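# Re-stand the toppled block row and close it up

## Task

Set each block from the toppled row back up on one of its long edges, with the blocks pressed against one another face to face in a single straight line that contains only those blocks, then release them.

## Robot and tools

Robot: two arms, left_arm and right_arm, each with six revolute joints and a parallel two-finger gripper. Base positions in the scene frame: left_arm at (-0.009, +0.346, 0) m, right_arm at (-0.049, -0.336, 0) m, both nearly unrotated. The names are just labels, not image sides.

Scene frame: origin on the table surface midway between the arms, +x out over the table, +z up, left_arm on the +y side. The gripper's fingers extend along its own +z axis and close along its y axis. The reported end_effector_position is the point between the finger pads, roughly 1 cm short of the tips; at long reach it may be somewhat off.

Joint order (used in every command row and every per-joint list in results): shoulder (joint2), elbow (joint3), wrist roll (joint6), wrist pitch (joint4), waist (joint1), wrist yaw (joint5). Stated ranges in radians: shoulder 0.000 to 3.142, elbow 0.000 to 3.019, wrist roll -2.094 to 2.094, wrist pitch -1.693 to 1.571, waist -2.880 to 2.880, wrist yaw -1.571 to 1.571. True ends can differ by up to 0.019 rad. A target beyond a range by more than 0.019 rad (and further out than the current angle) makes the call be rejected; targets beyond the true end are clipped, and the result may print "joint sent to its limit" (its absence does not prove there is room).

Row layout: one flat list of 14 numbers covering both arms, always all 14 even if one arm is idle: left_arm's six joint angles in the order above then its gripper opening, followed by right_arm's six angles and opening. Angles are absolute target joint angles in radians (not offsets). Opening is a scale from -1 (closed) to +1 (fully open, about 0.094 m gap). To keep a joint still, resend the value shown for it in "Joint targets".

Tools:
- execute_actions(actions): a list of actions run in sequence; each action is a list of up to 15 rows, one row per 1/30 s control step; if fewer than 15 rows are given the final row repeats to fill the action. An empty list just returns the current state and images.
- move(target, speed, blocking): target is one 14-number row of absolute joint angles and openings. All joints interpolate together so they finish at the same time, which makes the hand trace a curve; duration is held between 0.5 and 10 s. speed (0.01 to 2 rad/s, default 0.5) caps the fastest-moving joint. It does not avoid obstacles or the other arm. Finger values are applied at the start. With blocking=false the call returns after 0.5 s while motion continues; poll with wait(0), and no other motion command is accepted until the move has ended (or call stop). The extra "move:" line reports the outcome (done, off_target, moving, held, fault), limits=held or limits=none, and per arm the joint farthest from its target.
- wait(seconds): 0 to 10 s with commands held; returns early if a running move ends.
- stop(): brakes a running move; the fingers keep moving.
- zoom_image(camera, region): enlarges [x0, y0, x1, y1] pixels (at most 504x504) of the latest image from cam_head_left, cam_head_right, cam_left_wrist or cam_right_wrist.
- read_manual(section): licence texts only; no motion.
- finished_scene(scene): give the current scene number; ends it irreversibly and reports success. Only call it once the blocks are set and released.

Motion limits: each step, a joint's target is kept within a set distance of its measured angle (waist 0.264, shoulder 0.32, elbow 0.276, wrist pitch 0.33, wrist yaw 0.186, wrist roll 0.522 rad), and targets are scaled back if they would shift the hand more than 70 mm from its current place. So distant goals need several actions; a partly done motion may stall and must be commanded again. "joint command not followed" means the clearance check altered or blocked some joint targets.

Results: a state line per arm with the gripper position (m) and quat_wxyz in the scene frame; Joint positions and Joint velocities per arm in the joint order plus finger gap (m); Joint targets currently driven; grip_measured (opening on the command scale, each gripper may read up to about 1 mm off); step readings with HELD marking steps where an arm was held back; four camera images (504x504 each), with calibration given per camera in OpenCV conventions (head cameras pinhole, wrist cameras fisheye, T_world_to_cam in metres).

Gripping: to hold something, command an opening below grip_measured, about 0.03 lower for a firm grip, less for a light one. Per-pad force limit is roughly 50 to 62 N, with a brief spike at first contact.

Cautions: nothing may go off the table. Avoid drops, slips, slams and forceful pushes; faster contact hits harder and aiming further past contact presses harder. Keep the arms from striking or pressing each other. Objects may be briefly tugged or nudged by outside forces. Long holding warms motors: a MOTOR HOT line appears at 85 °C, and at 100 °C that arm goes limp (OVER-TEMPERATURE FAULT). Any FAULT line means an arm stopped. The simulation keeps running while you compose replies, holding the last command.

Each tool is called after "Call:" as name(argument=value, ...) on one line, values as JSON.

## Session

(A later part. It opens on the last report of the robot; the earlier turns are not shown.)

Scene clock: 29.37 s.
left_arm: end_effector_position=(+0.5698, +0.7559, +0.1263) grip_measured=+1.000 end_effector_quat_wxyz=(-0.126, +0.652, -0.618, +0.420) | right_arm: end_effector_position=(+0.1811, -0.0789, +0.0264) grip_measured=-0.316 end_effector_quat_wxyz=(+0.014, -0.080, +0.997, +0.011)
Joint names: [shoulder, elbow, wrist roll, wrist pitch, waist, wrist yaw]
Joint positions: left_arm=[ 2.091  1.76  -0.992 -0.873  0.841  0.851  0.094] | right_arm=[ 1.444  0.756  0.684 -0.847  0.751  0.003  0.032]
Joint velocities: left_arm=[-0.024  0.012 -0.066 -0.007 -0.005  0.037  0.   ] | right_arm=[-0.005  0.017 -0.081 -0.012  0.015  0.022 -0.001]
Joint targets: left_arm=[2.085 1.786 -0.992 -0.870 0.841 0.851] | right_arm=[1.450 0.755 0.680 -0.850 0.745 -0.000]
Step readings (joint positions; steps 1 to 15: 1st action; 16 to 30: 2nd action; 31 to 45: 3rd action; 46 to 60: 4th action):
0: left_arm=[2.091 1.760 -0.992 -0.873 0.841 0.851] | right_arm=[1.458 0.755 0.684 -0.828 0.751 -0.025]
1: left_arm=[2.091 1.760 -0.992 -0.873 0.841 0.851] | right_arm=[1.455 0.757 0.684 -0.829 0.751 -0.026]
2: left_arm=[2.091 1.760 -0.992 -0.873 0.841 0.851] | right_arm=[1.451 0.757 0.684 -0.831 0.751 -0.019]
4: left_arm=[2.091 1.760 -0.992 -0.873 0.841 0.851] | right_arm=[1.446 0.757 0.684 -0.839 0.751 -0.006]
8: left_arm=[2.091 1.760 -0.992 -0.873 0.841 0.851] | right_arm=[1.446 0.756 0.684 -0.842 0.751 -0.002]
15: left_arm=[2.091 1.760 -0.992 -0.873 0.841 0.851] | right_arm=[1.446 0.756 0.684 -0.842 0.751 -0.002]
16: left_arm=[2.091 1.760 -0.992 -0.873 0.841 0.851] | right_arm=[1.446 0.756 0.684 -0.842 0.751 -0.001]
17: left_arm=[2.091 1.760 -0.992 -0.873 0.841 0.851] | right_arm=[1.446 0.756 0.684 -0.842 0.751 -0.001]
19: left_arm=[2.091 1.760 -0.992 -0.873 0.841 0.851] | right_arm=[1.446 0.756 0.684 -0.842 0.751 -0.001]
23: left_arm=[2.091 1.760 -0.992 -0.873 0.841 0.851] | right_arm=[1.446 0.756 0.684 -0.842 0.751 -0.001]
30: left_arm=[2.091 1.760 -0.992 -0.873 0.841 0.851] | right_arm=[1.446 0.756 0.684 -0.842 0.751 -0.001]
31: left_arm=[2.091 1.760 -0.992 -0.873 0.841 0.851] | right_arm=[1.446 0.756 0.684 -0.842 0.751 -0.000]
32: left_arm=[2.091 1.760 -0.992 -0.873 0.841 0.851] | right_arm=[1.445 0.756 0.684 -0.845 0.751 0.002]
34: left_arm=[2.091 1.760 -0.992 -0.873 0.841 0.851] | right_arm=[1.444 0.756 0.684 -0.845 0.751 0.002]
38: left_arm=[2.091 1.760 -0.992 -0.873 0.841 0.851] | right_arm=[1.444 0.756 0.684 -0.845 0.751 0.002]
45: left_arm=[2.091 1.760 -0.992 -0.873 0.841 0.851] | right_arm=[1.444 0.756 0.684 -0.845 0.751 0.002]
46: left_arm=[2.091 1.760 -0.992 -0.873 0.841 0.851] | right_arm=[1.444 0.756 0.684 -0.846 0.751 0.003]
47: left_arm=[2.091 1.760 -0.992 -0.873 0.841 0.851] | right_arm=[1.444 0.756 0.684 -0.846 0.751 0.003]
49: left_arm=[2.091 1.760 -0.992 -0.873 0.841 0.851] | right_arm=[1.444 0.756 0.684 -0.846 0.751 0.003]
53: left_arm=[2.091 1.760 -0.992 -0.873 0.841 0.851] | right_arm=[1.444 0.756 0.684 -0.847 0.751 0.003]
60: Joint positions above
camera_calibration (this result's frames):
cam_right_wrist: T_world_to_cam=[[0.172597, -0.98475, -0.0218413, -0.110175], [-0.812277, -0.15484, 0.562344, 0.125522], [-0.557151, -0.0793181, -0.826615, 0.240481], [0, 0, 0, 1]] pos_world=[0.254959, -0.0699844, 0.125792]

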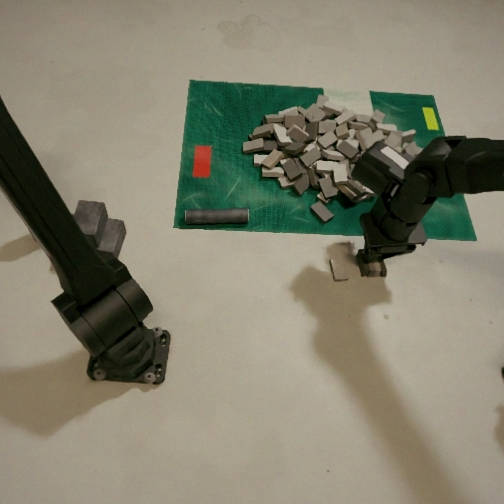

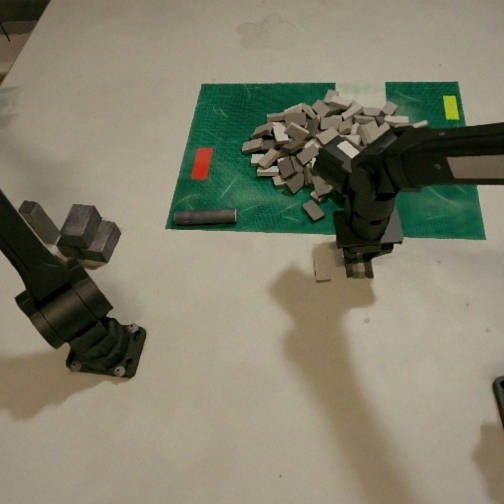

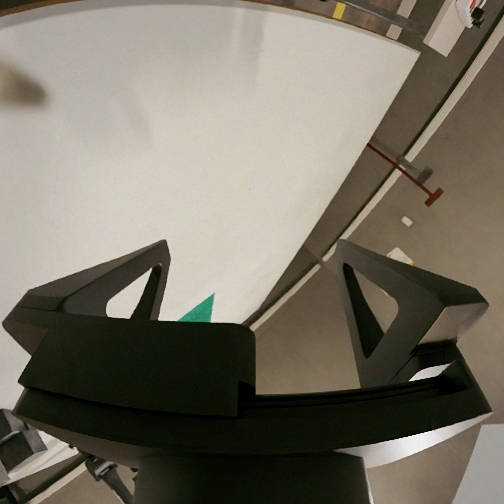

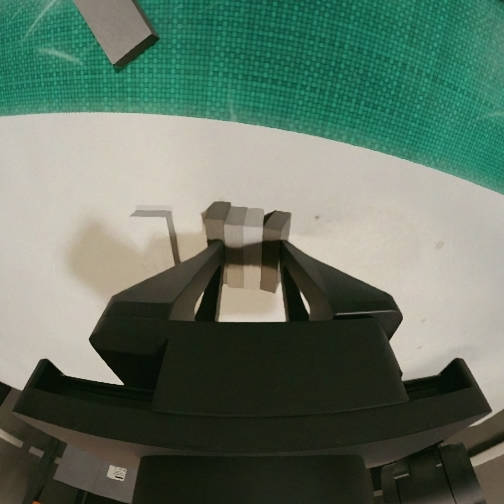

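Call:
execute_actions(actions=[[[2.085,1.786,-0.992,-0.87,0.841,0.851,1,1.45,0.755,0.68,-0.85,0.745,0,0.15]],[[2.085,1.786,-0.992,-0.87,0.841,0.851,1,1.47,0.75,0.68,-0.84,0.745,0,0.15]],[[2.085,1.786,-0.992,-0.87,0.841,0.851,1,1.495,0.745,0.68,-0.83,0.745,0,0.15]],[[2.085,1.786,-0.992,-0.87,0.841,0.851,1,1.495,0.745,0.68,-0.83,0.745,0,0.05]],[[2.085,1.786,-0.992,-0.87,0.841,0.851,1,1.495,0.745,0.68,-0.83,0.745,0,-0.05]],[[2.085,1.786,-0.992,-0.87,0.841,0.851,1,1.495,0.745,0.68,-0.83,0.745,0,-0.15]]])

Call:
zoom_image(camera="cam_right_wrist", region=[100, 170, 380, 330])

Scene clock: 34.37 s.
left_arm: end_effector_position=(+0.5698, +0.7559, +0.1263) grip_measured=+1.000 end_effector_quat_wxyz=(-0.126, +0.652, -0.618, +0.420) | right_arm: end_effector_position=(+0.1774, -0.0816, +0.0128) grip_measured=-0.134 end_effector_quat_wxyz=(+0.001, -0.080, +0.997, +0.002)
Joint names: [shoulder, elbow, wrist roll, wrist pitch, waist, wrist yaw]
Joint positions: left_arm=[ 2.091  1.76  -0.992 -0.873  0.841  0.851  0.094] | right_arm=[ 1.481  0.75   0.684 -0.835  0.751 -0.002  0.041]
Joint velocities: left_arm=[-0.015  0.012  0.007  0.007 -0.015 -0.022  0.   ] | right_arm=[-0.015 -0.002 -0.037 -0.012 -0.005  0.007 -0.   ]
Joint targets: left_arm=[2.085 1.786 -0.992 -0.870 0.841 0.851] | right_arm=[1.495 0.745 0.680 -0.830 0.745 -0.000]
Step readings (joint positions; steps 1 to 15: 1st action; 16 to 30: 2nd action; 31 to 45: 3rd action; 46 to 60: 4th action; 61 to 75: 5th action; 76 to 90: 6th action):
0: left_arm=[2.091 1.760 -0.992 -0.873 0.841 0.851] | right_arm=[1.444 0.756 0.684 -0.847 0.751 0.003]
1: left_arm=[2.091 1.760 -0.992 -0.873 0.841 0.851] | right_arm=[1.444 0.756 0.684 -0.847 0.751 0.003]
2: left_arm=[2.091 1.760 -0.992 -0.873 0.841 0.851] | right_arm=[1.444 0.756 0.684 -0.847 0.751 0.003]
4: left_arm=[2.091 1.760 -0.992 -0.873 0.841 0.851] | right_arm=[1.444 0.756 0.684 -0.847 0.751 0.003]
8: left_arm=[2.091 1.760 -0.992 -0.873 0.841 0.851] | right_arm=[1.444 0.756 0.684 -0.847 0.751 0.003]
15: left_arm=[2.091 1.760 -0.992 -0.873 0.841 0.851] | right_arm=[1.444 0.756 0.684 -0.847 0.751 0.003]
16: left_arm=[2.091 1.760 -0.992 -0.873 0.841 0.851] | right_arm=[1.445 0.756 0.684 -0.847 0.751 0.003]
17: left_arm=[2.091 1.760 -0.992 -0.873 0.841 0.851] | right_arm=[1.446 0.756 0.684 -0.847 0.751 0.003]
19: left_arm=[2.091 1.760 -0.992 -0.873 0.841 0.851] | right_arm=[1.449 0.756 0.684 -0.847 0.751 0.003]
23: left_arm=[2.091 1.760 -0.992 -0.873 0.841 0.851] | right_arm=[1.453 0.756 0.684 -0.847 0.751 0.003]
30: left_arm=[2.091 1.760 -0.992 -0.873 0.841 0.851] | right_arm=[1.453 0.756 0.684 -0.847 0.751 0.003]
31: left_arm=[2.091 1.760 -0.992 -0.873 0.841 0.851] | right_arm=[1.454 0.755 0.684 -0.846 0.751 0.003]
32: left_arm=[2.091 1.760 -0.992 -0.873 0.841 0.851] | right_arm=[1.457 0.755 0.684 -0.843 0.751 0.003]
34: left_arm=[2.091 1.760 -0.992 -0.873 0.841 0.851] | right_arm=[1.467 0.754 0.684 -0.840 0.751 0.003]
38: left_arm=[2.091 1.760 -0.992 -0.873 0.841 0.851] | right_arm=[1.481 0.750 0.684 -0.838 0.751 0.000]
45: left_arm=[2.091 1.760 -0.992 -0.873 0.841 0.851] | right_arm=[1.481 0.750 0.684 -0.838 0.751 0.000]
46: left_arm=[2.091 1.760 -0.992 -0.873 0.841 0.851] | right_arm=[1.481 0.750 0.684 -0.837 0.751 -0.001]
47: left_arm=[2.091 1.760 -0.992 -0.873 0.841 0.851] | right_arm=[1.481 0.750 0.684 -0.837 0.751 -0.001]
49: left_arm=[2.091 1.760 -0.992 -0.873 0.841 0.851] | right_arm=[1.481 0.750 0.684 -0.837 0.751 -0.001]
53: left_arm=[2.091 1.760 -0.992 -0.873 0.841 0.851] | right_arm=[1.481 0.750 0.684 -0.837 0.751 -0.001]
60: left_arm=[2.091 1.760 -0.992 -0.873 0.841 0.851] | right_arm=[1.481 0.750 0.684 -0.837 0.751 -0.001]
61: left_arm=[2.091 1.760 -0.992 -0.873 0.841 0.851] | right_arm=[1.481 0.750 0.684 -0.836 0.751 -0.002]
62: left_arm=[2.091 1.760 -0.992 -0.873 0.841 0.851] | right_arm=[1.481 0.750 0.684 -0.836 0.751 -0.002]
64: left_arm=[2.091 1.760 -0.992 -0.873 0.841 0.851] | right_arm=[1.481 0.750 0.684 -0.836 0.751 -0.002]
68: left_arm=[2.091 1.760 -0.992 -0.873 0.841 0.851] | right_arm=[1.481 0.750 0.684 -0.836 0.751 -0.002]
75: left_arm=[2.091 1.760 -0.992 -0.873 0.841 0.851] | right_arm=[1.481 0.750 0.684 -0.836 0.751 -0.002]
76: left_arm=[2.091 1.760 -0.992 -0.873 0.841 0.851] | right_arm=[1.481 0.750 0.684 -0.836 0.751 -0.002]
77: left_arm=[2.091 1.760 -0.992 -0.873 0.841 0.851] | right_arm=[1.481 0.750 0.684 -0.835 0.751 -0.002]
79: left_arm=[2.091 1.760 -0.992 -0.873 0.841 0.851] | right_arm=[1.481 0.750 0.684 -0.835 0.751 -0.002]
83: left_arm=[2.091 1.760 -0.992 -0.873 0.841 0.851] | right_arm=[1.481 0.750 0.684 -0.835 0.751 -0.002]
90: Joint positions above
camera_calibration (this result's frames):
cam_right_wrist: T_world_to_cam=[[0.17235, -0.985016, -0.00631975, -0.112703], [-0.797906, -0.143367, 0.585484, 0.127887], [-0.577617, -0.0958654, -0.810659, 0.229053], [0, 0, 0, 1]] pos_world=[0.253771, -0.0707216, 0.110096]

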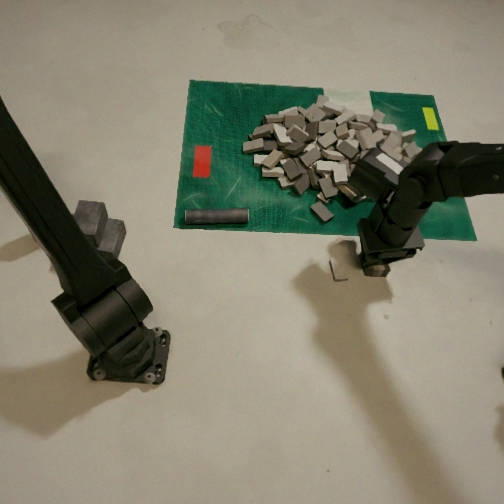

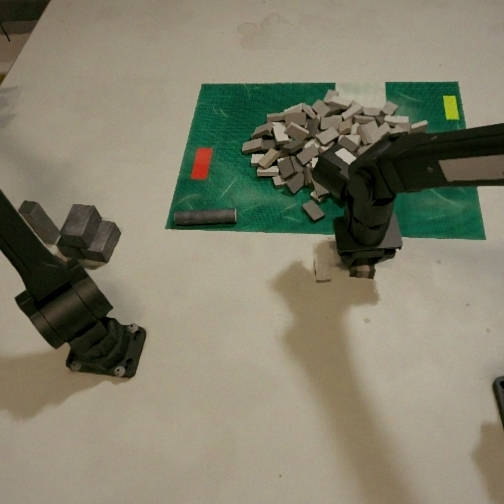

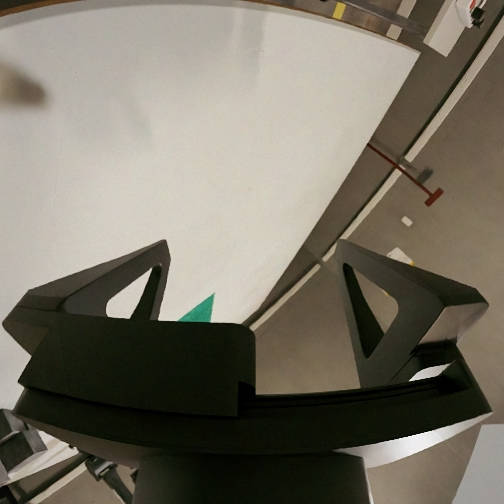

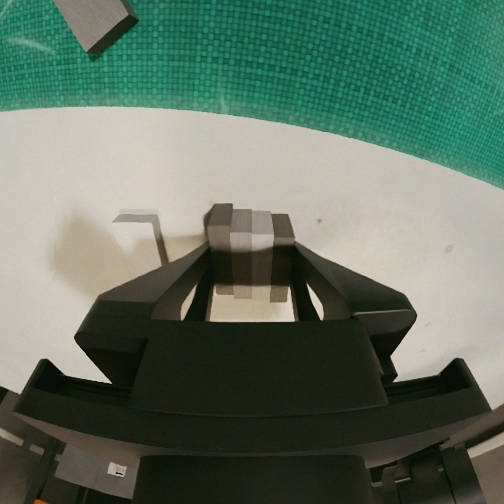

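Region (100, 170, 380, 330) of cam_right_wrist's 504x504 image, scaled by 1.800, with more detail than that image has; it fills the top 288 rows of this view, and the rest is white.

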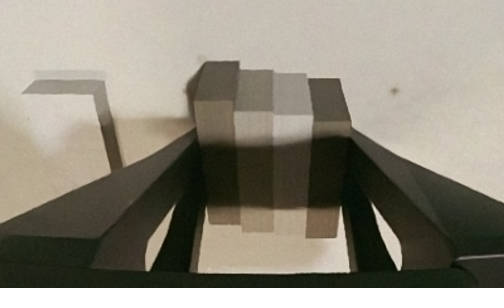

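Call:
move(target=[2.085,1.786,-0.992,-0.87,0.841,0.851,1,1.41,0.81,0.68,-0.96,0.75,0,0.3], speed=0.2)

Call:
move(target=[2.085,1.786,-0.992,-0.87,0.841,0.851,1,1.53,0.9,-0.775,-0.94,0.885,0,0.3], speed=1.2)

Scene clock: 38.23 s.
left_arm: end_effector_position=(+0.5698, +0.7559, +0.1263) grip_measured=+1.000 end_effector_quat_wxyz=(-0.126, +0.652, -0.618, +0.420) | right_arm: end_effector_position=(+0.1696, -0.0904, +0.0392) grip_measured=+0.297 end_effector_quat_wxyz=(-0.011, -0.080, +0.997, -0.009)
Joint names: [shoulder, elbow, wrist roll, wrist pitch, waist, wrist yaw]
Joint positions: left_arm=[ 2.091  1.76  -0.992 -0.873  0.841  0.851  0.094] | right_arm=[ 1.417  0.77   0.684 -0.951  0.751 -0.002  0.061]
Joint velocities: left_arm=[-0.015 -0.002 -0.037 -0.007 -0.005 -0.051  0.   ] | right_arm=[-0.005 -0.017 -0.037  0.017 -0.015  0.007 -0.001]
Joint targets: left_arm=[2.085 1.786 -0.992 -0.870 0.841 0.851] | right_arm=[1.410 0.810 0.680 -0.960 0.750 0.000]
move: off_target (left_arm, right_arm); limits=none; left_arm: farthest joint: the elbow, 0.026 radians from its target (0.026 radians at the start); right_arm: farthest joint: the elbow, 0.040 radians from its target (0.060 radians at the start)
camera_calibration (this result's frames):
cam_right_wrist: T_world_to_cam=[[0.172421, -0.984936, 0.0131482, -0.120615], [-0.785545, -0.129438, 0.605115, 0.103322], [-0.594298, -0.114663, -0.796029, 0.245695], [0, 0, 0, 1]] pos_world=[0.247977, -0.0772519, 0.134644]

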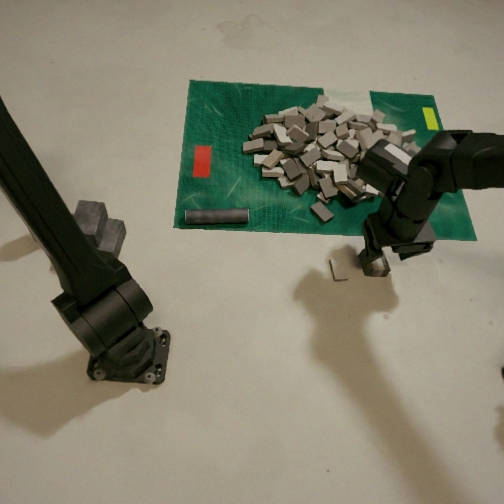

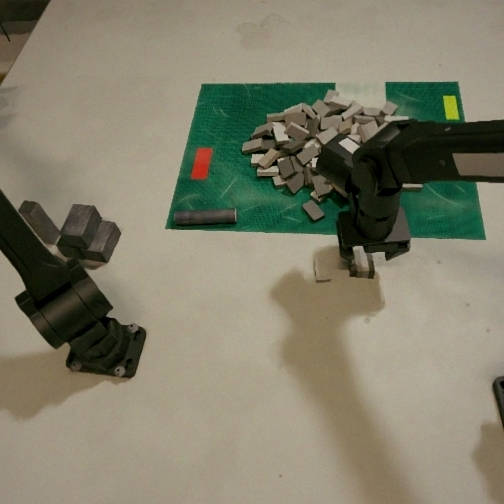

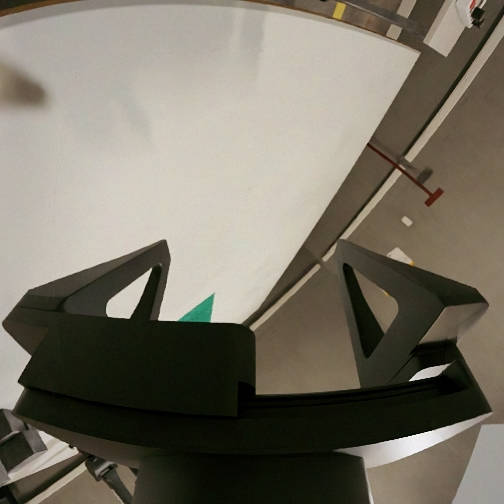

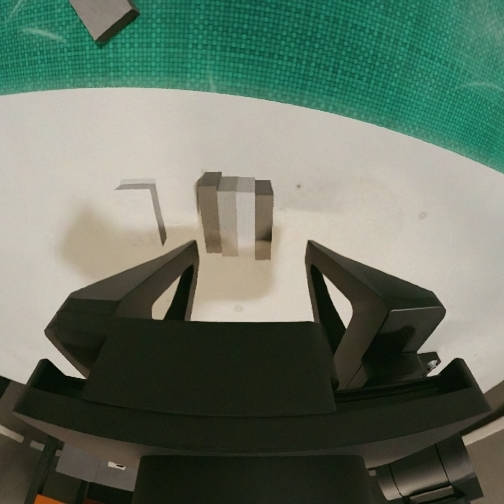

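Scene clock: 40.43 s.
left_arm: end_effector_position=(+0.5698, +0.7559, +0.1263) grip_measured=+1.000 end_effector_quat_wxyz=(-0.126, +0.652, -0.618, +0.420) | right_arm: end_effector_position=(+0.1565, -0.0380, +0.0344) grip_measured=+0.297 end_effector_quat_wxyz=(+0.016, +0.762, -0.647, +0.001)
Joint names: [shoulder, elbow, wrist roll, wrist pitch, waist, wrist yaw]
Joint positions: left_arm=[ 2.091  1.76  -0.992 -0.873  0.841  0.851  0.094] | right_arm=[ 1.512  0.857 -0.766 -0.949  0.874 -0.002  0.061]
Joint velocities: left_arm=[ 0.005 -0.002  0.007  0.002 -0.005 -0.022  0.   ] | right_arm=[-0.005 -0.002 -0.051 -0.002  0.005 -0.125  0.   ]
Joint targets: left_arm=[2.085 1.786 -0.992 -0.870 0.841 0.851] | right_arm=[1.530 0.900 -0.775 -0.940 0.885 -0.000]
move: off_target (left_arm, right_arm); limits=none; left_arm: farthest joint: the elbow, 0.026 radians from its target (0.026 radians at the start); right_arm: farthest joint: the elbow, 0.043 radians from its target (0.130 radians at the start)
camera_calibration (this result's frames):
cam_right_wrist: T_world_to_cam=[[0.984332, 0.174309, -0.0265855, -0.148383], [0.154712, -0.781473, 0.604453, -0.069184], [0.0845859, -0.599096, -0.796197, 0.115368], [0, 0, 0, 1]] pos_world=[0.147004, 0.0409154, 0.129729]

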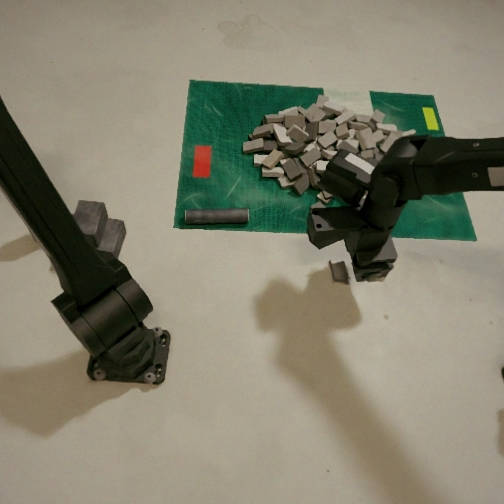

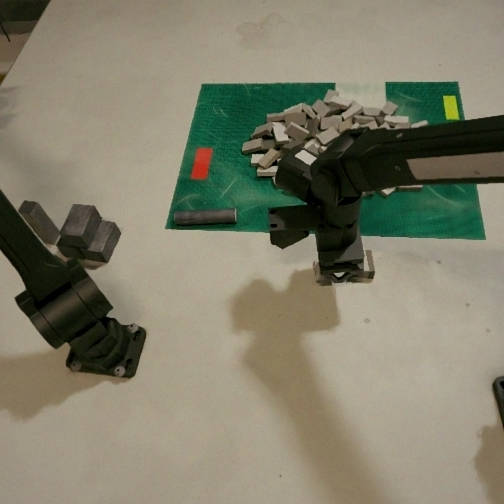

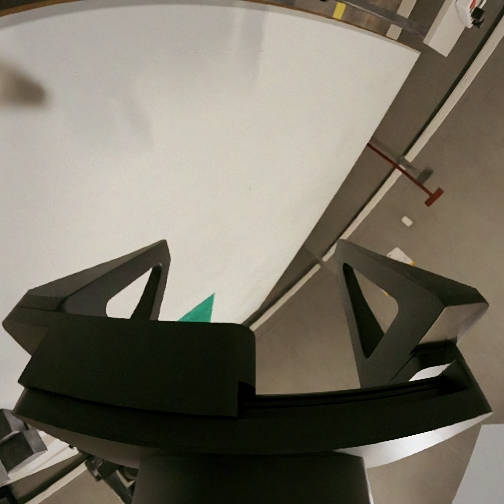

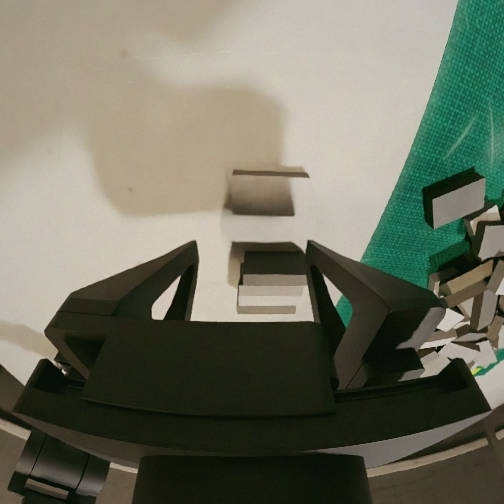

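Call:
move(target=[2.085,1.786,-0.992,-0.87,0.841,0.851,1,1.597,0.91,-0.775,-0.842,0.885,0,0.7], speed=0.15)

Scene clock: 42.17 s.
left_arm: end_effector_position=(+0.5698, +0.7559, +0.1263) grip_measured=+1.000 end_effector_quat_wxyz=(-0.126, +0.652, -0.618, +0.420) | right_arm: end_effector_position=(+0.1692, -0.0196, +0.0132) grip_measured=+0.697 end_effector_quat_wxyz=(-0.004, +0.763, -0.647, -0.001)
Joint names: [shoulder, elbow, wrist roll, wrist pitch, waist, wrist yaw]
Joint positions: left_arm=[ 2.091  1.76  -0.992 -0.873  0.841  0.851  0.094] | right_arm=[ 1.581  0.869 -0.767 -0.852  0.874 -0.002  0.08 ]
Joint velocities: left_arm=[-0.005 -0.012  0.022  0.017 -0.005  0.022  0.   ] | right_arm=[-0.024  0.012  0.007 -0.017 -0.005  0.022 -0.   ]
Joint targets: left_arm=[2.085 1.786 -0.992 -0.870 0.841 0.851] | right_arm=[1.597 0.910 -0.775 -0.842 0.885 -0.000]
move: off_target (left_arm, right_arm); limits=none; left_arm: farthest joint: the elbow, 0.026 radians from its target (0.026 radians at the start); right_arm: farthest joint: the elbow, 0.041 radians from its target (0.053 radians at the start)
camera_calibration (this result's frames):
cam_right_wrist: T_world_to_cam=[[0.98455, 0.175098, 0.00152966, -0.164987], [0.14155, -0.800993, 0.581699, -0.0418598], [0.10308, -0.572495, -0.813402, 0.106103], [0, 0, 0, 1]] pos_world=[0.157426, 0.0561032, 0.110907]

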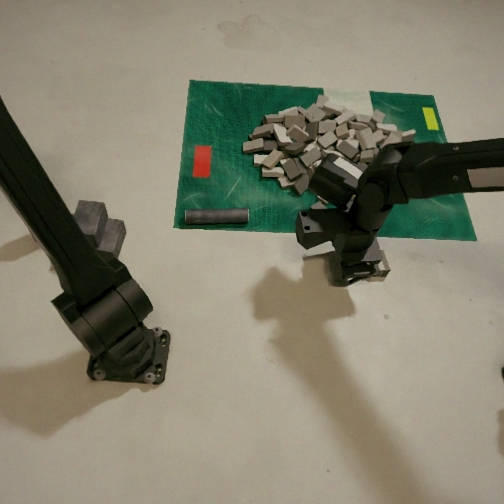

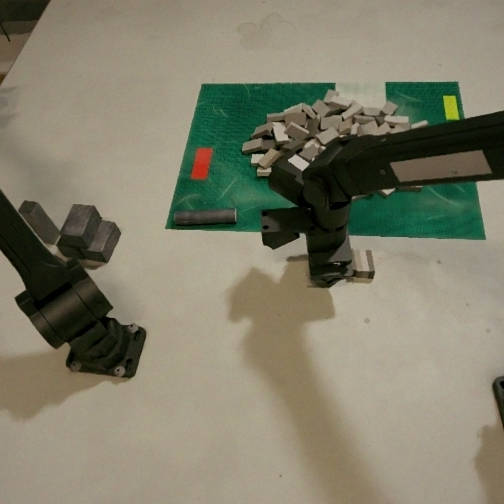

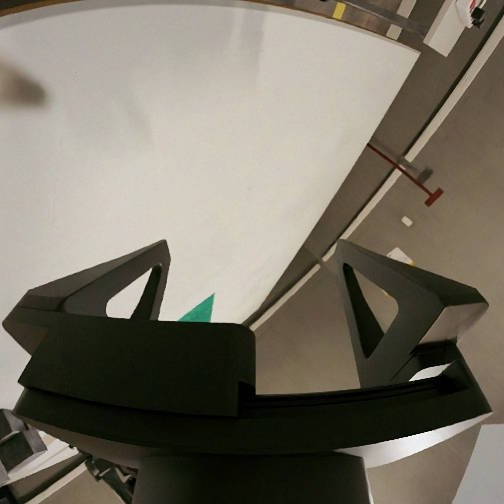

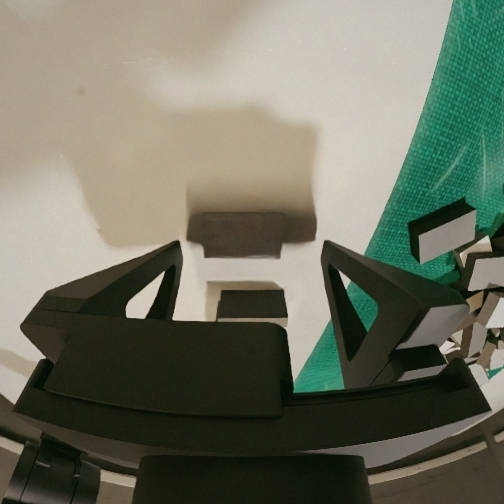

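Call:
execute_actions(actions=[[[2.085,1.786,-0.992,-0.87,0.841,0.851,1,1.597,0.91,-0.775,-0.842,0.885,0,0.0]],[[2.085,1.786,-0.992,-0.87,0.841,0.851,1,1.597,0.91,-0.775,-0.842,0.885,0,-0.2]],[[2.085,1.786,-0.992,-0.87,0.841,0.851,1,1.5,0.94,-0.775,-0.9,0.885,0,-0.2]]])

Call:
move(target=[2.085,1.786,-0.992,-0.87,0.841,0.851,1,1.72,0.495,0,0.83,1.1,0,-0.2], speed=1)

Scene clock: 45.60 s.
left_arm: end_effector_position=(+0.5698, +0.7559, +0.1263) grip_measured=+1.000 end_effector_quat_wxyz=(-0.126, +0.652, -0.618, +0.420) | right_arm: end_effector_position=(+0.1792, -0.0051, +0.0588) grip_measured=-0.197 end_effector_quat_wxyz=(-0.048, +0.762, -0.646, -0.006)
Joint names: [shoulder, elbow, wrist roll, wrist pitch, waist, wrist yaw]
Joint positions: left_arm=[ 2.091  1.76  -0.992 -0.873  0.841  0.851  0.094] | right_arm=[ 1.491  0.909 -0.767 -0.892  0.874 -0.002  0.038]
Joint velocities: left_arm=[-0.005 -0.007 -0.022  0.007 -0.005  0.007  0.   ] | right_arm=[-0.005 -0.017  0.007 -0.002  0.005 -0.037 -0.001]
Joint targets: left_arm=[2.085 1.786 -0.992 -0.870 0.841 0.851] | right_arm=[1.500 0.940 -0.775 -0.900 0.885 0.000]
Step readings (joint positions; steps 1 to 15: 1st action; 16 to 30: 2nd action; 31 to 45: 3rd action):
0: left_arm=[2.091 1.760 -0.992 -0.873 0.841 0.851] | right_arm=[1.581 0.869 -0.767 -0.852 0.874 -0.002]
1: left_arm=[2.091 1.760 -0.992 -0.873 0.841 0.851] | right_arm=[1.581 0.869 -0.767 -0.852 0.874 -0.002]
2: left_arm=[2.091 1.760 -0.992 -0.873 0.841 0.851] | right_arm=[1.581 0.869 -0.767 -0.852 0.874 -0.002]
4: left_arm=[2.091 1.760 -0.992 -0.873 0.841 0.851] | right_arm=[1.581 0.869 -0.767 -0.852 0.874 -0.002]
8: left_arm=[2.091 1.760 -0.992 -0.873 0.841 0.851] | right_arm=[1.581 0.869 -0.767 -0.852 0.874 -0.002]
15: left_arm=[2.091 1.760 -0.992 -0.873 0.841 0.851] | right_arm=[1.581 0.869 -0.767 -0.852 0.874 -0.002]
16: left_arm=[2.091 1.760 -0.992 -0.873 0.841 0.851] | right_arm=[1.581 0.869 -0.767 -0.852 0.874 -0.002]
17: left_arm=[2.091 1.760 -0.992 -0.873 0.841 0.851] | right_arm=[1.581 0.869 -0.767 -0.852 0.874 -0.002]
19: left_arm=[2.091 1.760 -0.992 -0.873 0.841 0.851] | right_arm=[1.581 0.869 -0.767 -0.852 0.874 -0.002]
23: left_arm=[2.091 1.760 -0.992 -0.873 0.841 0.851] | right_arm=[1.581 0.869 -0.767 -0.852 0.874 -0.002]
30: left_arm=[2.091 1.760 -0.992 -0.873 0.841 0.851] | right_arm=[1.581 0.869 -0.767 -0.852 0.874 -0.002]
31: left_arm=[2.091 1.760 -0.992 -0.873 0.841 0.851] | right_arm=[1.577 0.871 -0.767 -0.858 0.874 -0.002]
32: left_arm=[2.091 1.760 -0.992 -0.873 0.841 0.851] | right_arm=[1.571 0.873 -0.767 -0.871 0.874 -0.002]
34: left_arm=[2.091 1.760 -0.992 -0.873 0.841 0.851] | right_arm=[1.544 0.879 -0.767 -0.887 0.874 -0.002]
38: left_arm=[2.091 1.760 -0.992 -0.873 0.841 0.851] | right_arm=[1.498 0.900 -0.767 -0.891 0.874 -0.002]
45: Joint positions above
camera_calibration (this result's frames):
cam_right_wrist: T_world_to_cam=[[0.98282, 0.173057, 0.0641563, -0.180809], [0.11377, -0.841761, 0.527727, -0.0501989], [0.145331, -0.511361, -0.846988, 0.145143], [0, 0, 0, 1]] pos_world=[0.16232, 0.0632554, 0.161026]

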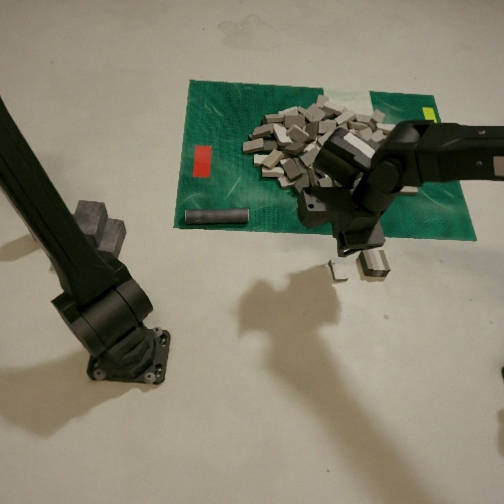

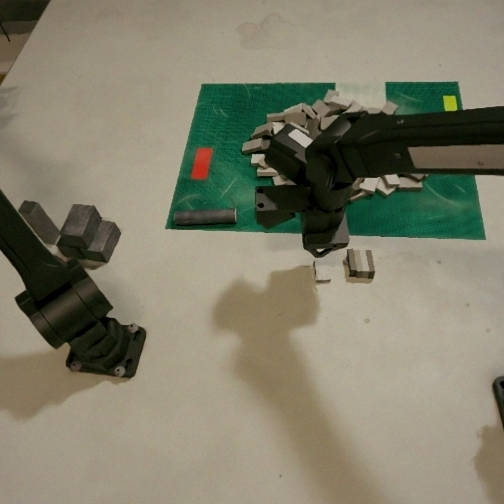

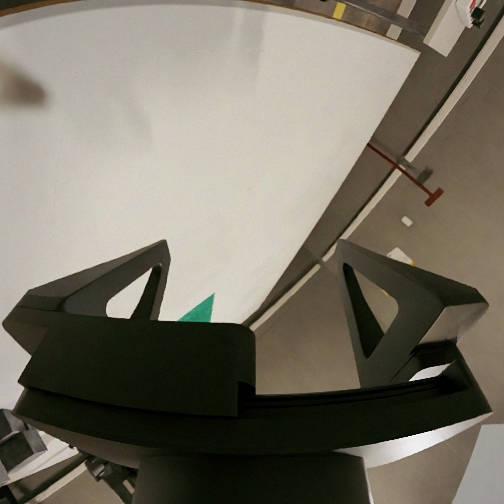

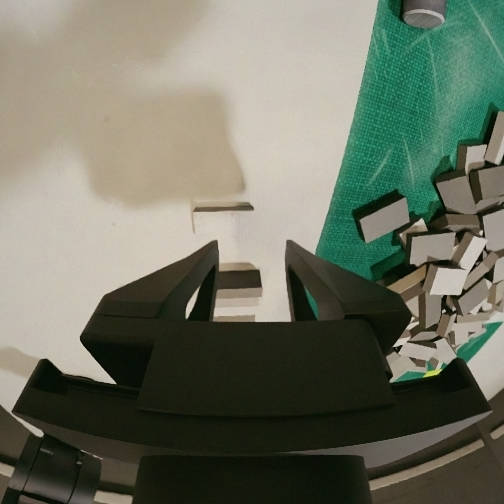

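Scene clock: 48.13 s.
left_arm: end_effector_position=(+0.5698, +0.7559, +0.1263) grip_measured=+1.000 end_effector_quat_wxyz=(-0.126, +0.652, -0.618, +0.420) | right_arm: end_effector_position=(+0.1411, +0.1293, +0.0466) grip_measured=-0.197 end_effector_quat_wxyz=(+0.463, -0.467, +0.687, +0.309)
Joint names: [shoulder, elbow, wrist roll, wrist pitch, waist, wrist yaw]
Joint positions: left_arm=[ 2.091  1.76  -0.992 -0.873  0.841  0.851  0.094] | right_arm=[ 1.702  0.498 -0.009  0.814  1.089 -0.002  0.038]
Joint velocities: left_arm=[-0.005 -0.017  0.022  0.002 -0.005 -0.007  0.   ] | right_arm=[-0.005  0.007  0.081  0.002 -0.015  0.022 -0.   ]
Joint targets: left_arm=[2.085 1.786 -0.992 -0.870 0.841 0.851] | right_arm=[1.720 0.495 0.000 0.830 1.100 0.000]
move: off_target (left_arm); limits=none; left_arm: farthest joint: the elbow, 0.026 radians from its target (0.026 radians at the start); right_arm: farthest joint: the shoulder, 0.018 radians from its target (0.229 radians at the start)
camera_calibration (this result's frames):
cam_right_wrist: T_world_to_cam=[[0.930307, -0.366351, 0.0177789, -0.0865485], [-0.303203, -0.795417, -0.524766, 0.175649], [0.20639, 0.482803, -0.851061, 0.0721629], [0, 0, 0, 1]] pos_world=[0.11888, 0.0731668, 0.155129]

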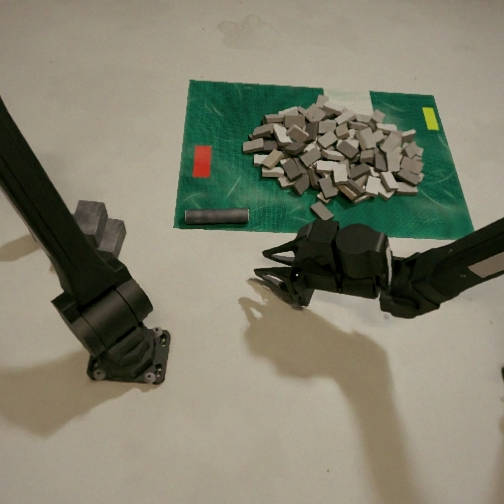

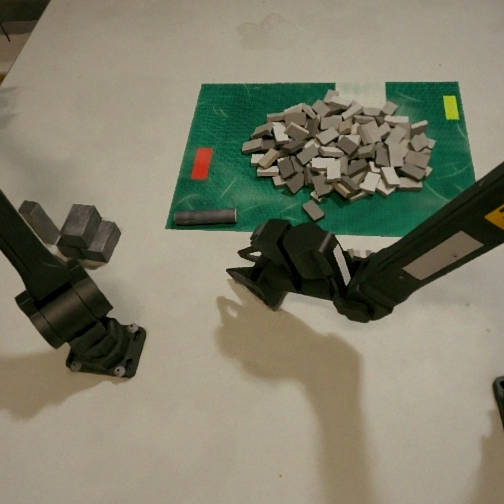

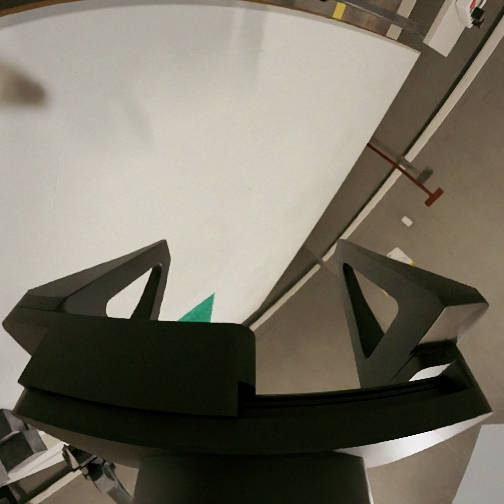

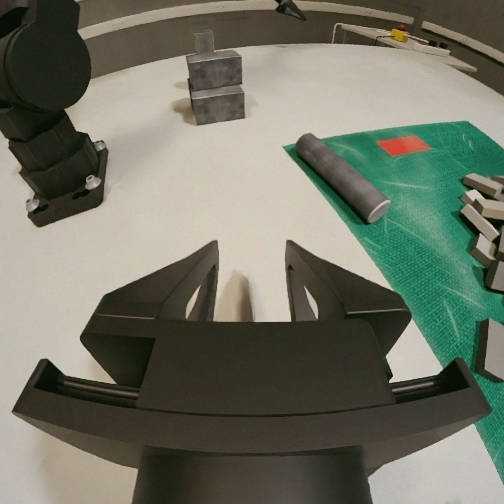

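Call:
move(target=[2.085,1.786,-0.992,-0.87,0.841,0.851,1,1.5,0.91,-0.775,-0.93,0.865,0,0.4], speed=1.2)

Call:
move(target=[2.085,1.786,-0.992,-0.87,0.841,0.851,1,1.6,0.91,-0.775,-0.842,0.865,0,0.4], speed=0.2)

Call:
execute_actions(actions=[[[2.085,1.786,-0.992,-0.87,0.841,0.851,1,1.6,0.91,-0.775,-0.842,0.865,0,-0.1]],[[2.085,1.786,-0.992,-0.87,0.841,0.851,1,1.6,0.91,-0.775,-0.842,0.865,0,-0.3]]])

Scene clock: 52.73 s.
left_arm: end_effector_position=(+0.5698, +0.7559, +0.1263) grip_measured=+1.000 end_effector_quat_wxyz=(-0.126, +0.652, -0.618, +0.420) | right_arm: end_effector_position=(+0.1641, -0.0258, +0.0415) grip_measured=+0.397 end_effector_quat_wxyz=(-0.009, +0.763, -0.646, -0.002)
Joint names: [shoulder, elbow, wrist roll, wrist pitch, waist, wrist yaw]
Joint positions: left_arm=[ 2.091  1.76  -0.992 -0.873  0.841  0.851  0.094] | right_arm=[ 1.503  0.871 -0.766 -0.921  0.875 -0.003  0.066]
Joint velocities: left_arm=[-0.015 -0.007  0.022 -0.012 -0.015 -0.037  0.   ] | right_arm=[-0.015  0.012 -0.022  0.012 -0.005 -0.066  0.001]
Joint targets: left_arm=[2.085 1.786 -0.992 -0.870 0.841 0.851] | right_arm=[1.500 0.910 -0.775 -0.930 0.865 0.000]
move: off_target (left_arm, right_arm); limits=none; left_arm: farthest joint: the elbow, 0.026 radians from its target (0.026 radians at the start); right_arm: farthest joint: the elbow, 0.039 radians from its target (0.412 radians at the start)
camera_calibration (this result's frames):
cam_right_wrist: T_world_to_cam=[[0.984322, 0.176191, 0.00821423, -0.159136], [0.13947, -0.805993, 0.575259, -0.0620533], [0.107976, -0.565094, -0.81793, 0.125673], [0, 0, 0, 1]] pos_world=[0.151726, 0.049041, 0.139796]

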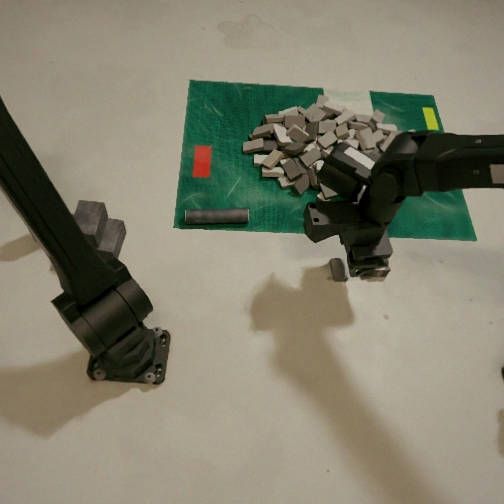

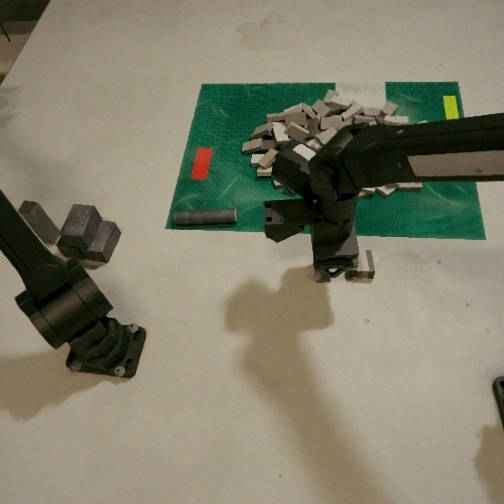

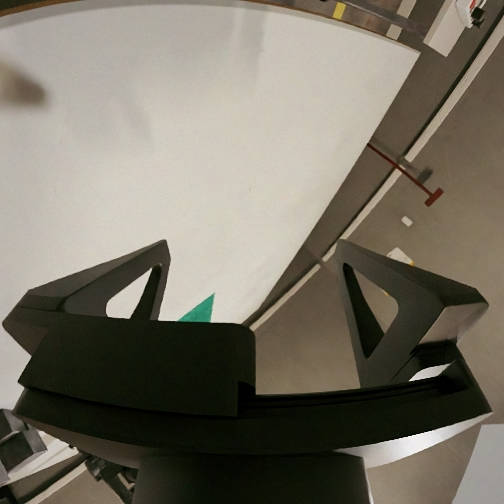

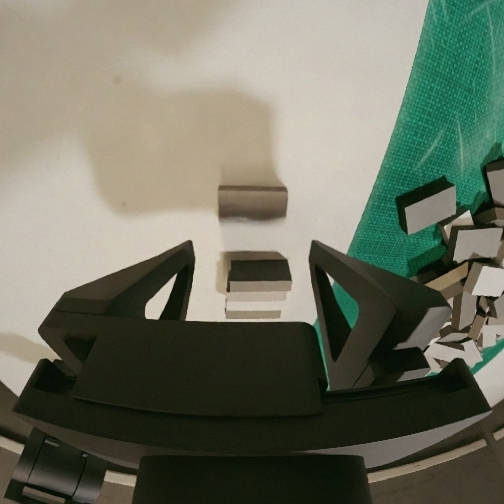

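Scene clock: 53.57 s.
left_arm: end_effector_position=(+0.5698, +0.7559, +0.1263) grip_measured=+1.000 end_effector_quat_wxyz=(-0.126, +0.652, -0.618, +0.420) | right_arm: end_effector_position=(+0.1687, -0.0191, +0.0109) grip_measured=+0.397 end_effector_quat_wxyz=(-0.001, +0.763, -0.646, -0.001)
Joint names: [shoulder, elbow, wrist roll, wrist pitch, waist, wrist yaw]
Joint positions: left_arm=[ 2.091  1.76  -0.992 -0.873  0.841  0.851  0.094] | right_arm=[ 1.589  0.871 -0.767 -0.852  0.875 -0.003  0.066]
Joint velocities: left_arm=[ 0.005  0.002 -0.007 -0.007 -0.005 -0.022  0.   ] | right_arm=[ 0.005  0.012  0.007  0.002 -0.015  0.007  0.   ]
Joint targets: left_arm=[2.085 1.786 -0.992 -0.870 0.841 0.851] | right_arm=[1.600 0.910 -0.775 -0.842 0.865 0.000]
move: off_target (left_arm, right_arm); limits=none; left_arm: farthest joint: the elbow, 0.026 radians from its target (0.026 radians at the start); right_arm: farthest joint: the elbow, 0.039 radians from its target (0.039 radians at the start)
camera_calibration (this result's frames):
cam_right_wrist: T_world_to_cam=[[0.984277, 0.1766, -0.00329992, -0.164444], [0.145155, -0.798091, 0.584791, -0.0405692], [0.10064, -0.576076, -0.811177, 0.104837], [0, 0, 0, 1]] pos_world=[0.157196, 0.057057, 0.108224]

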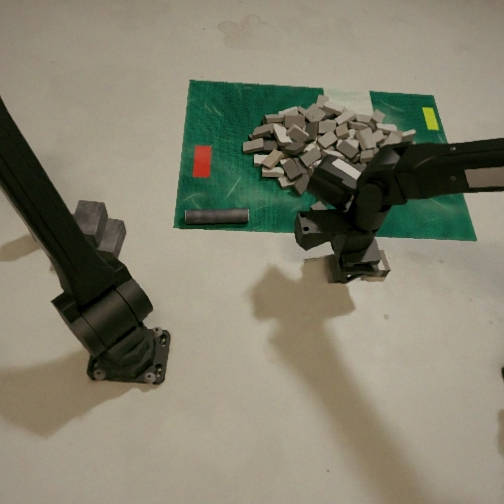

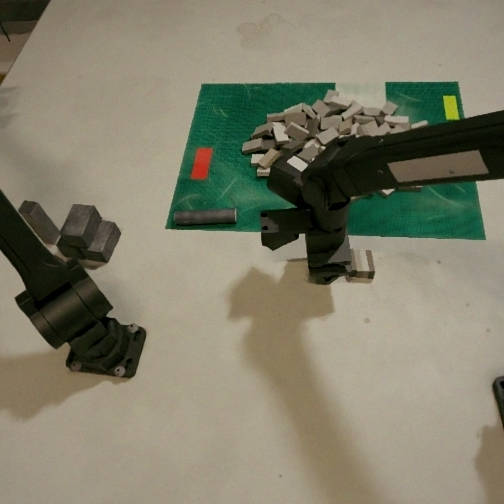

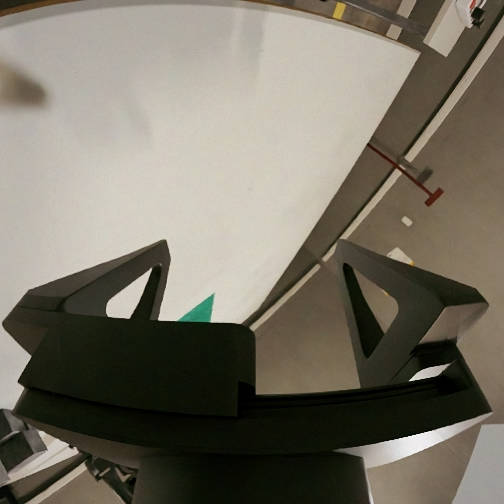

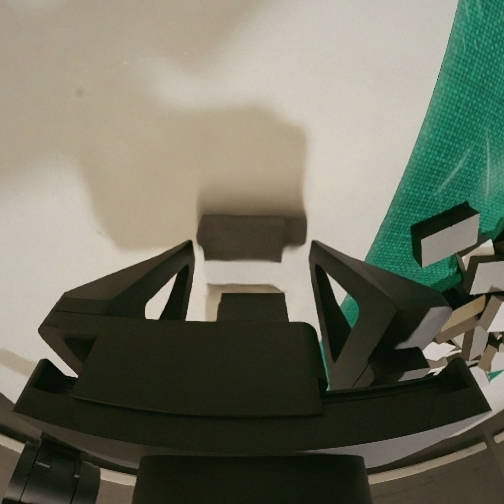

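Scene clock: 54.57 s.
left_arm: end_effector_position=(+0.5698, +0.7559, +0.1263) grip_measured=+1.000 end_effector_quat_wxyz=(-0.126, +0.652, -0.618, +0.420) | right_arm: end_effector_position=(+0.1689, -0.0190, +0.0109) grip_measured=-0.121 end_effector_quat_wxyz=(-0.001, +0.763, -0.646, -0.001)
Joint names: [shoulder, elbow, wrist roll, wrist pitch, waist, wrist yaw]
Joint positions: left_arm=[ 2.091  1.76  -0.992 -0.873  0.841  0.851  0.094] | right_arm=[ 1.589  0.871 -0.767 -0.851  0.875 -0.002  0.041]
Joint velocities: left_arm=[-0.015  0.002  0.037  0.002 -0.015  0.022  0.   ] | right_arm=[-0.015  0.002 -0.051 -0.007 -0.005 -0.11  -0.001]
Joint targets: left_arm=[2.085 1.786 -0.992 -0.870 0.841 0.851] | right_arm=[1.600 0.910 -0.775 -0.842 0.865 -0.000]
Step readings (joint positions; steps 1 to 15: 1st action; 16 to 30: 2nd action):
0: left_arm=[2.091 1.760 -0.992 -0.873 0.841 0.851] | right_arm=[1.589 0.871 -0.767 -0.852 0.875 -0.003]
1: left_arm=[2.091 1.760 -0.992 -0.873 0.841 0.851] | right_arm=[1.589 0.871 -0.767 -0.852 0.875 -0.003]
2: left_arm=[2.091 1.760 -0.992 -0.873 0.841 0.851] | right_arm=[1.589 0.871 -0.767 -0.852 0.875 -0.003]
4: left_arm=[2.091 1.760 -0.992 -0.873 0.841 0.851] | right_arm=[1.589 0.871 -0.767 -0.851 0.875 -0.002]
8: left_arm=[2.091 1.760 -0.992 -0.873 0.841 0.851] | right_arm=[1.589 0.871 -0.767 -0.851 0.875 -0.002]
15: left_arm=[2.091 1.760 -0.992 -0.873 0.841 0.851] | right_arm=[1.589 0.871 -0.767 -0.851 0.875 -0.002]
16: left_arm=[2.091 1.760 -0.992 -0.873 0.841 0.851] | right_arm=[1.589 0.871 -0.767 -0.851 0.875 -0.002]
17: left_arm=[2.091 1.760 -0.992 -0.873 0.841 0.851] | right_arm=[1.589 0.871 -0.767 -0.851 0.875 -0.002]
19: left_arm=[2.091 1.760 -0.992 -0.873 0.841 0.851] | right_arm=[1.589 0.871 -0.767 -0.851 0.875 -0.002]
23: left_arm=[2.091 1.760 -0.992 -0.873 0.841 0.851] | right_arm=[1.589 0.871 -0.767 -0.851 0.875 -0.002]
30: Joint positions above
camera_calibration (this result's frames):
cam_right_wrist: T_world_to_cam=[[0.984146, 0.17735, -0.00195071, -0.164713], [0.145015, -0.798281, 0.584567, -0.0404596], [0.102116, -0.575582, -0.811343, 0.104663], [0, 0, 0, 1]] pos_world=[0.157281, 0.0571562, 0.108248]

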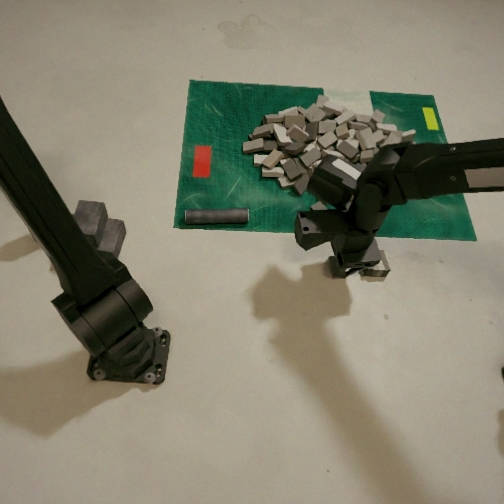

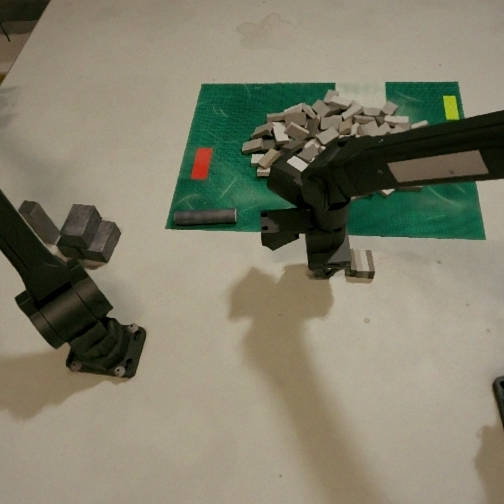

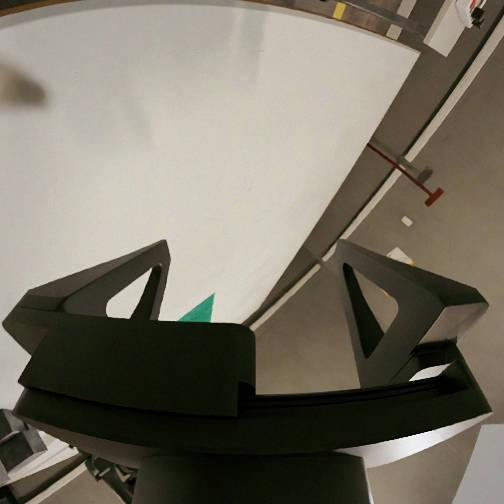

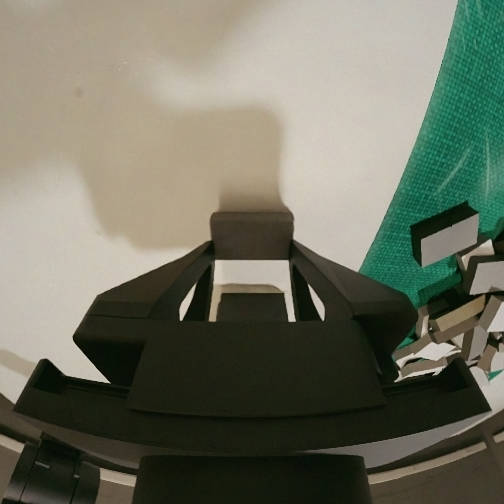

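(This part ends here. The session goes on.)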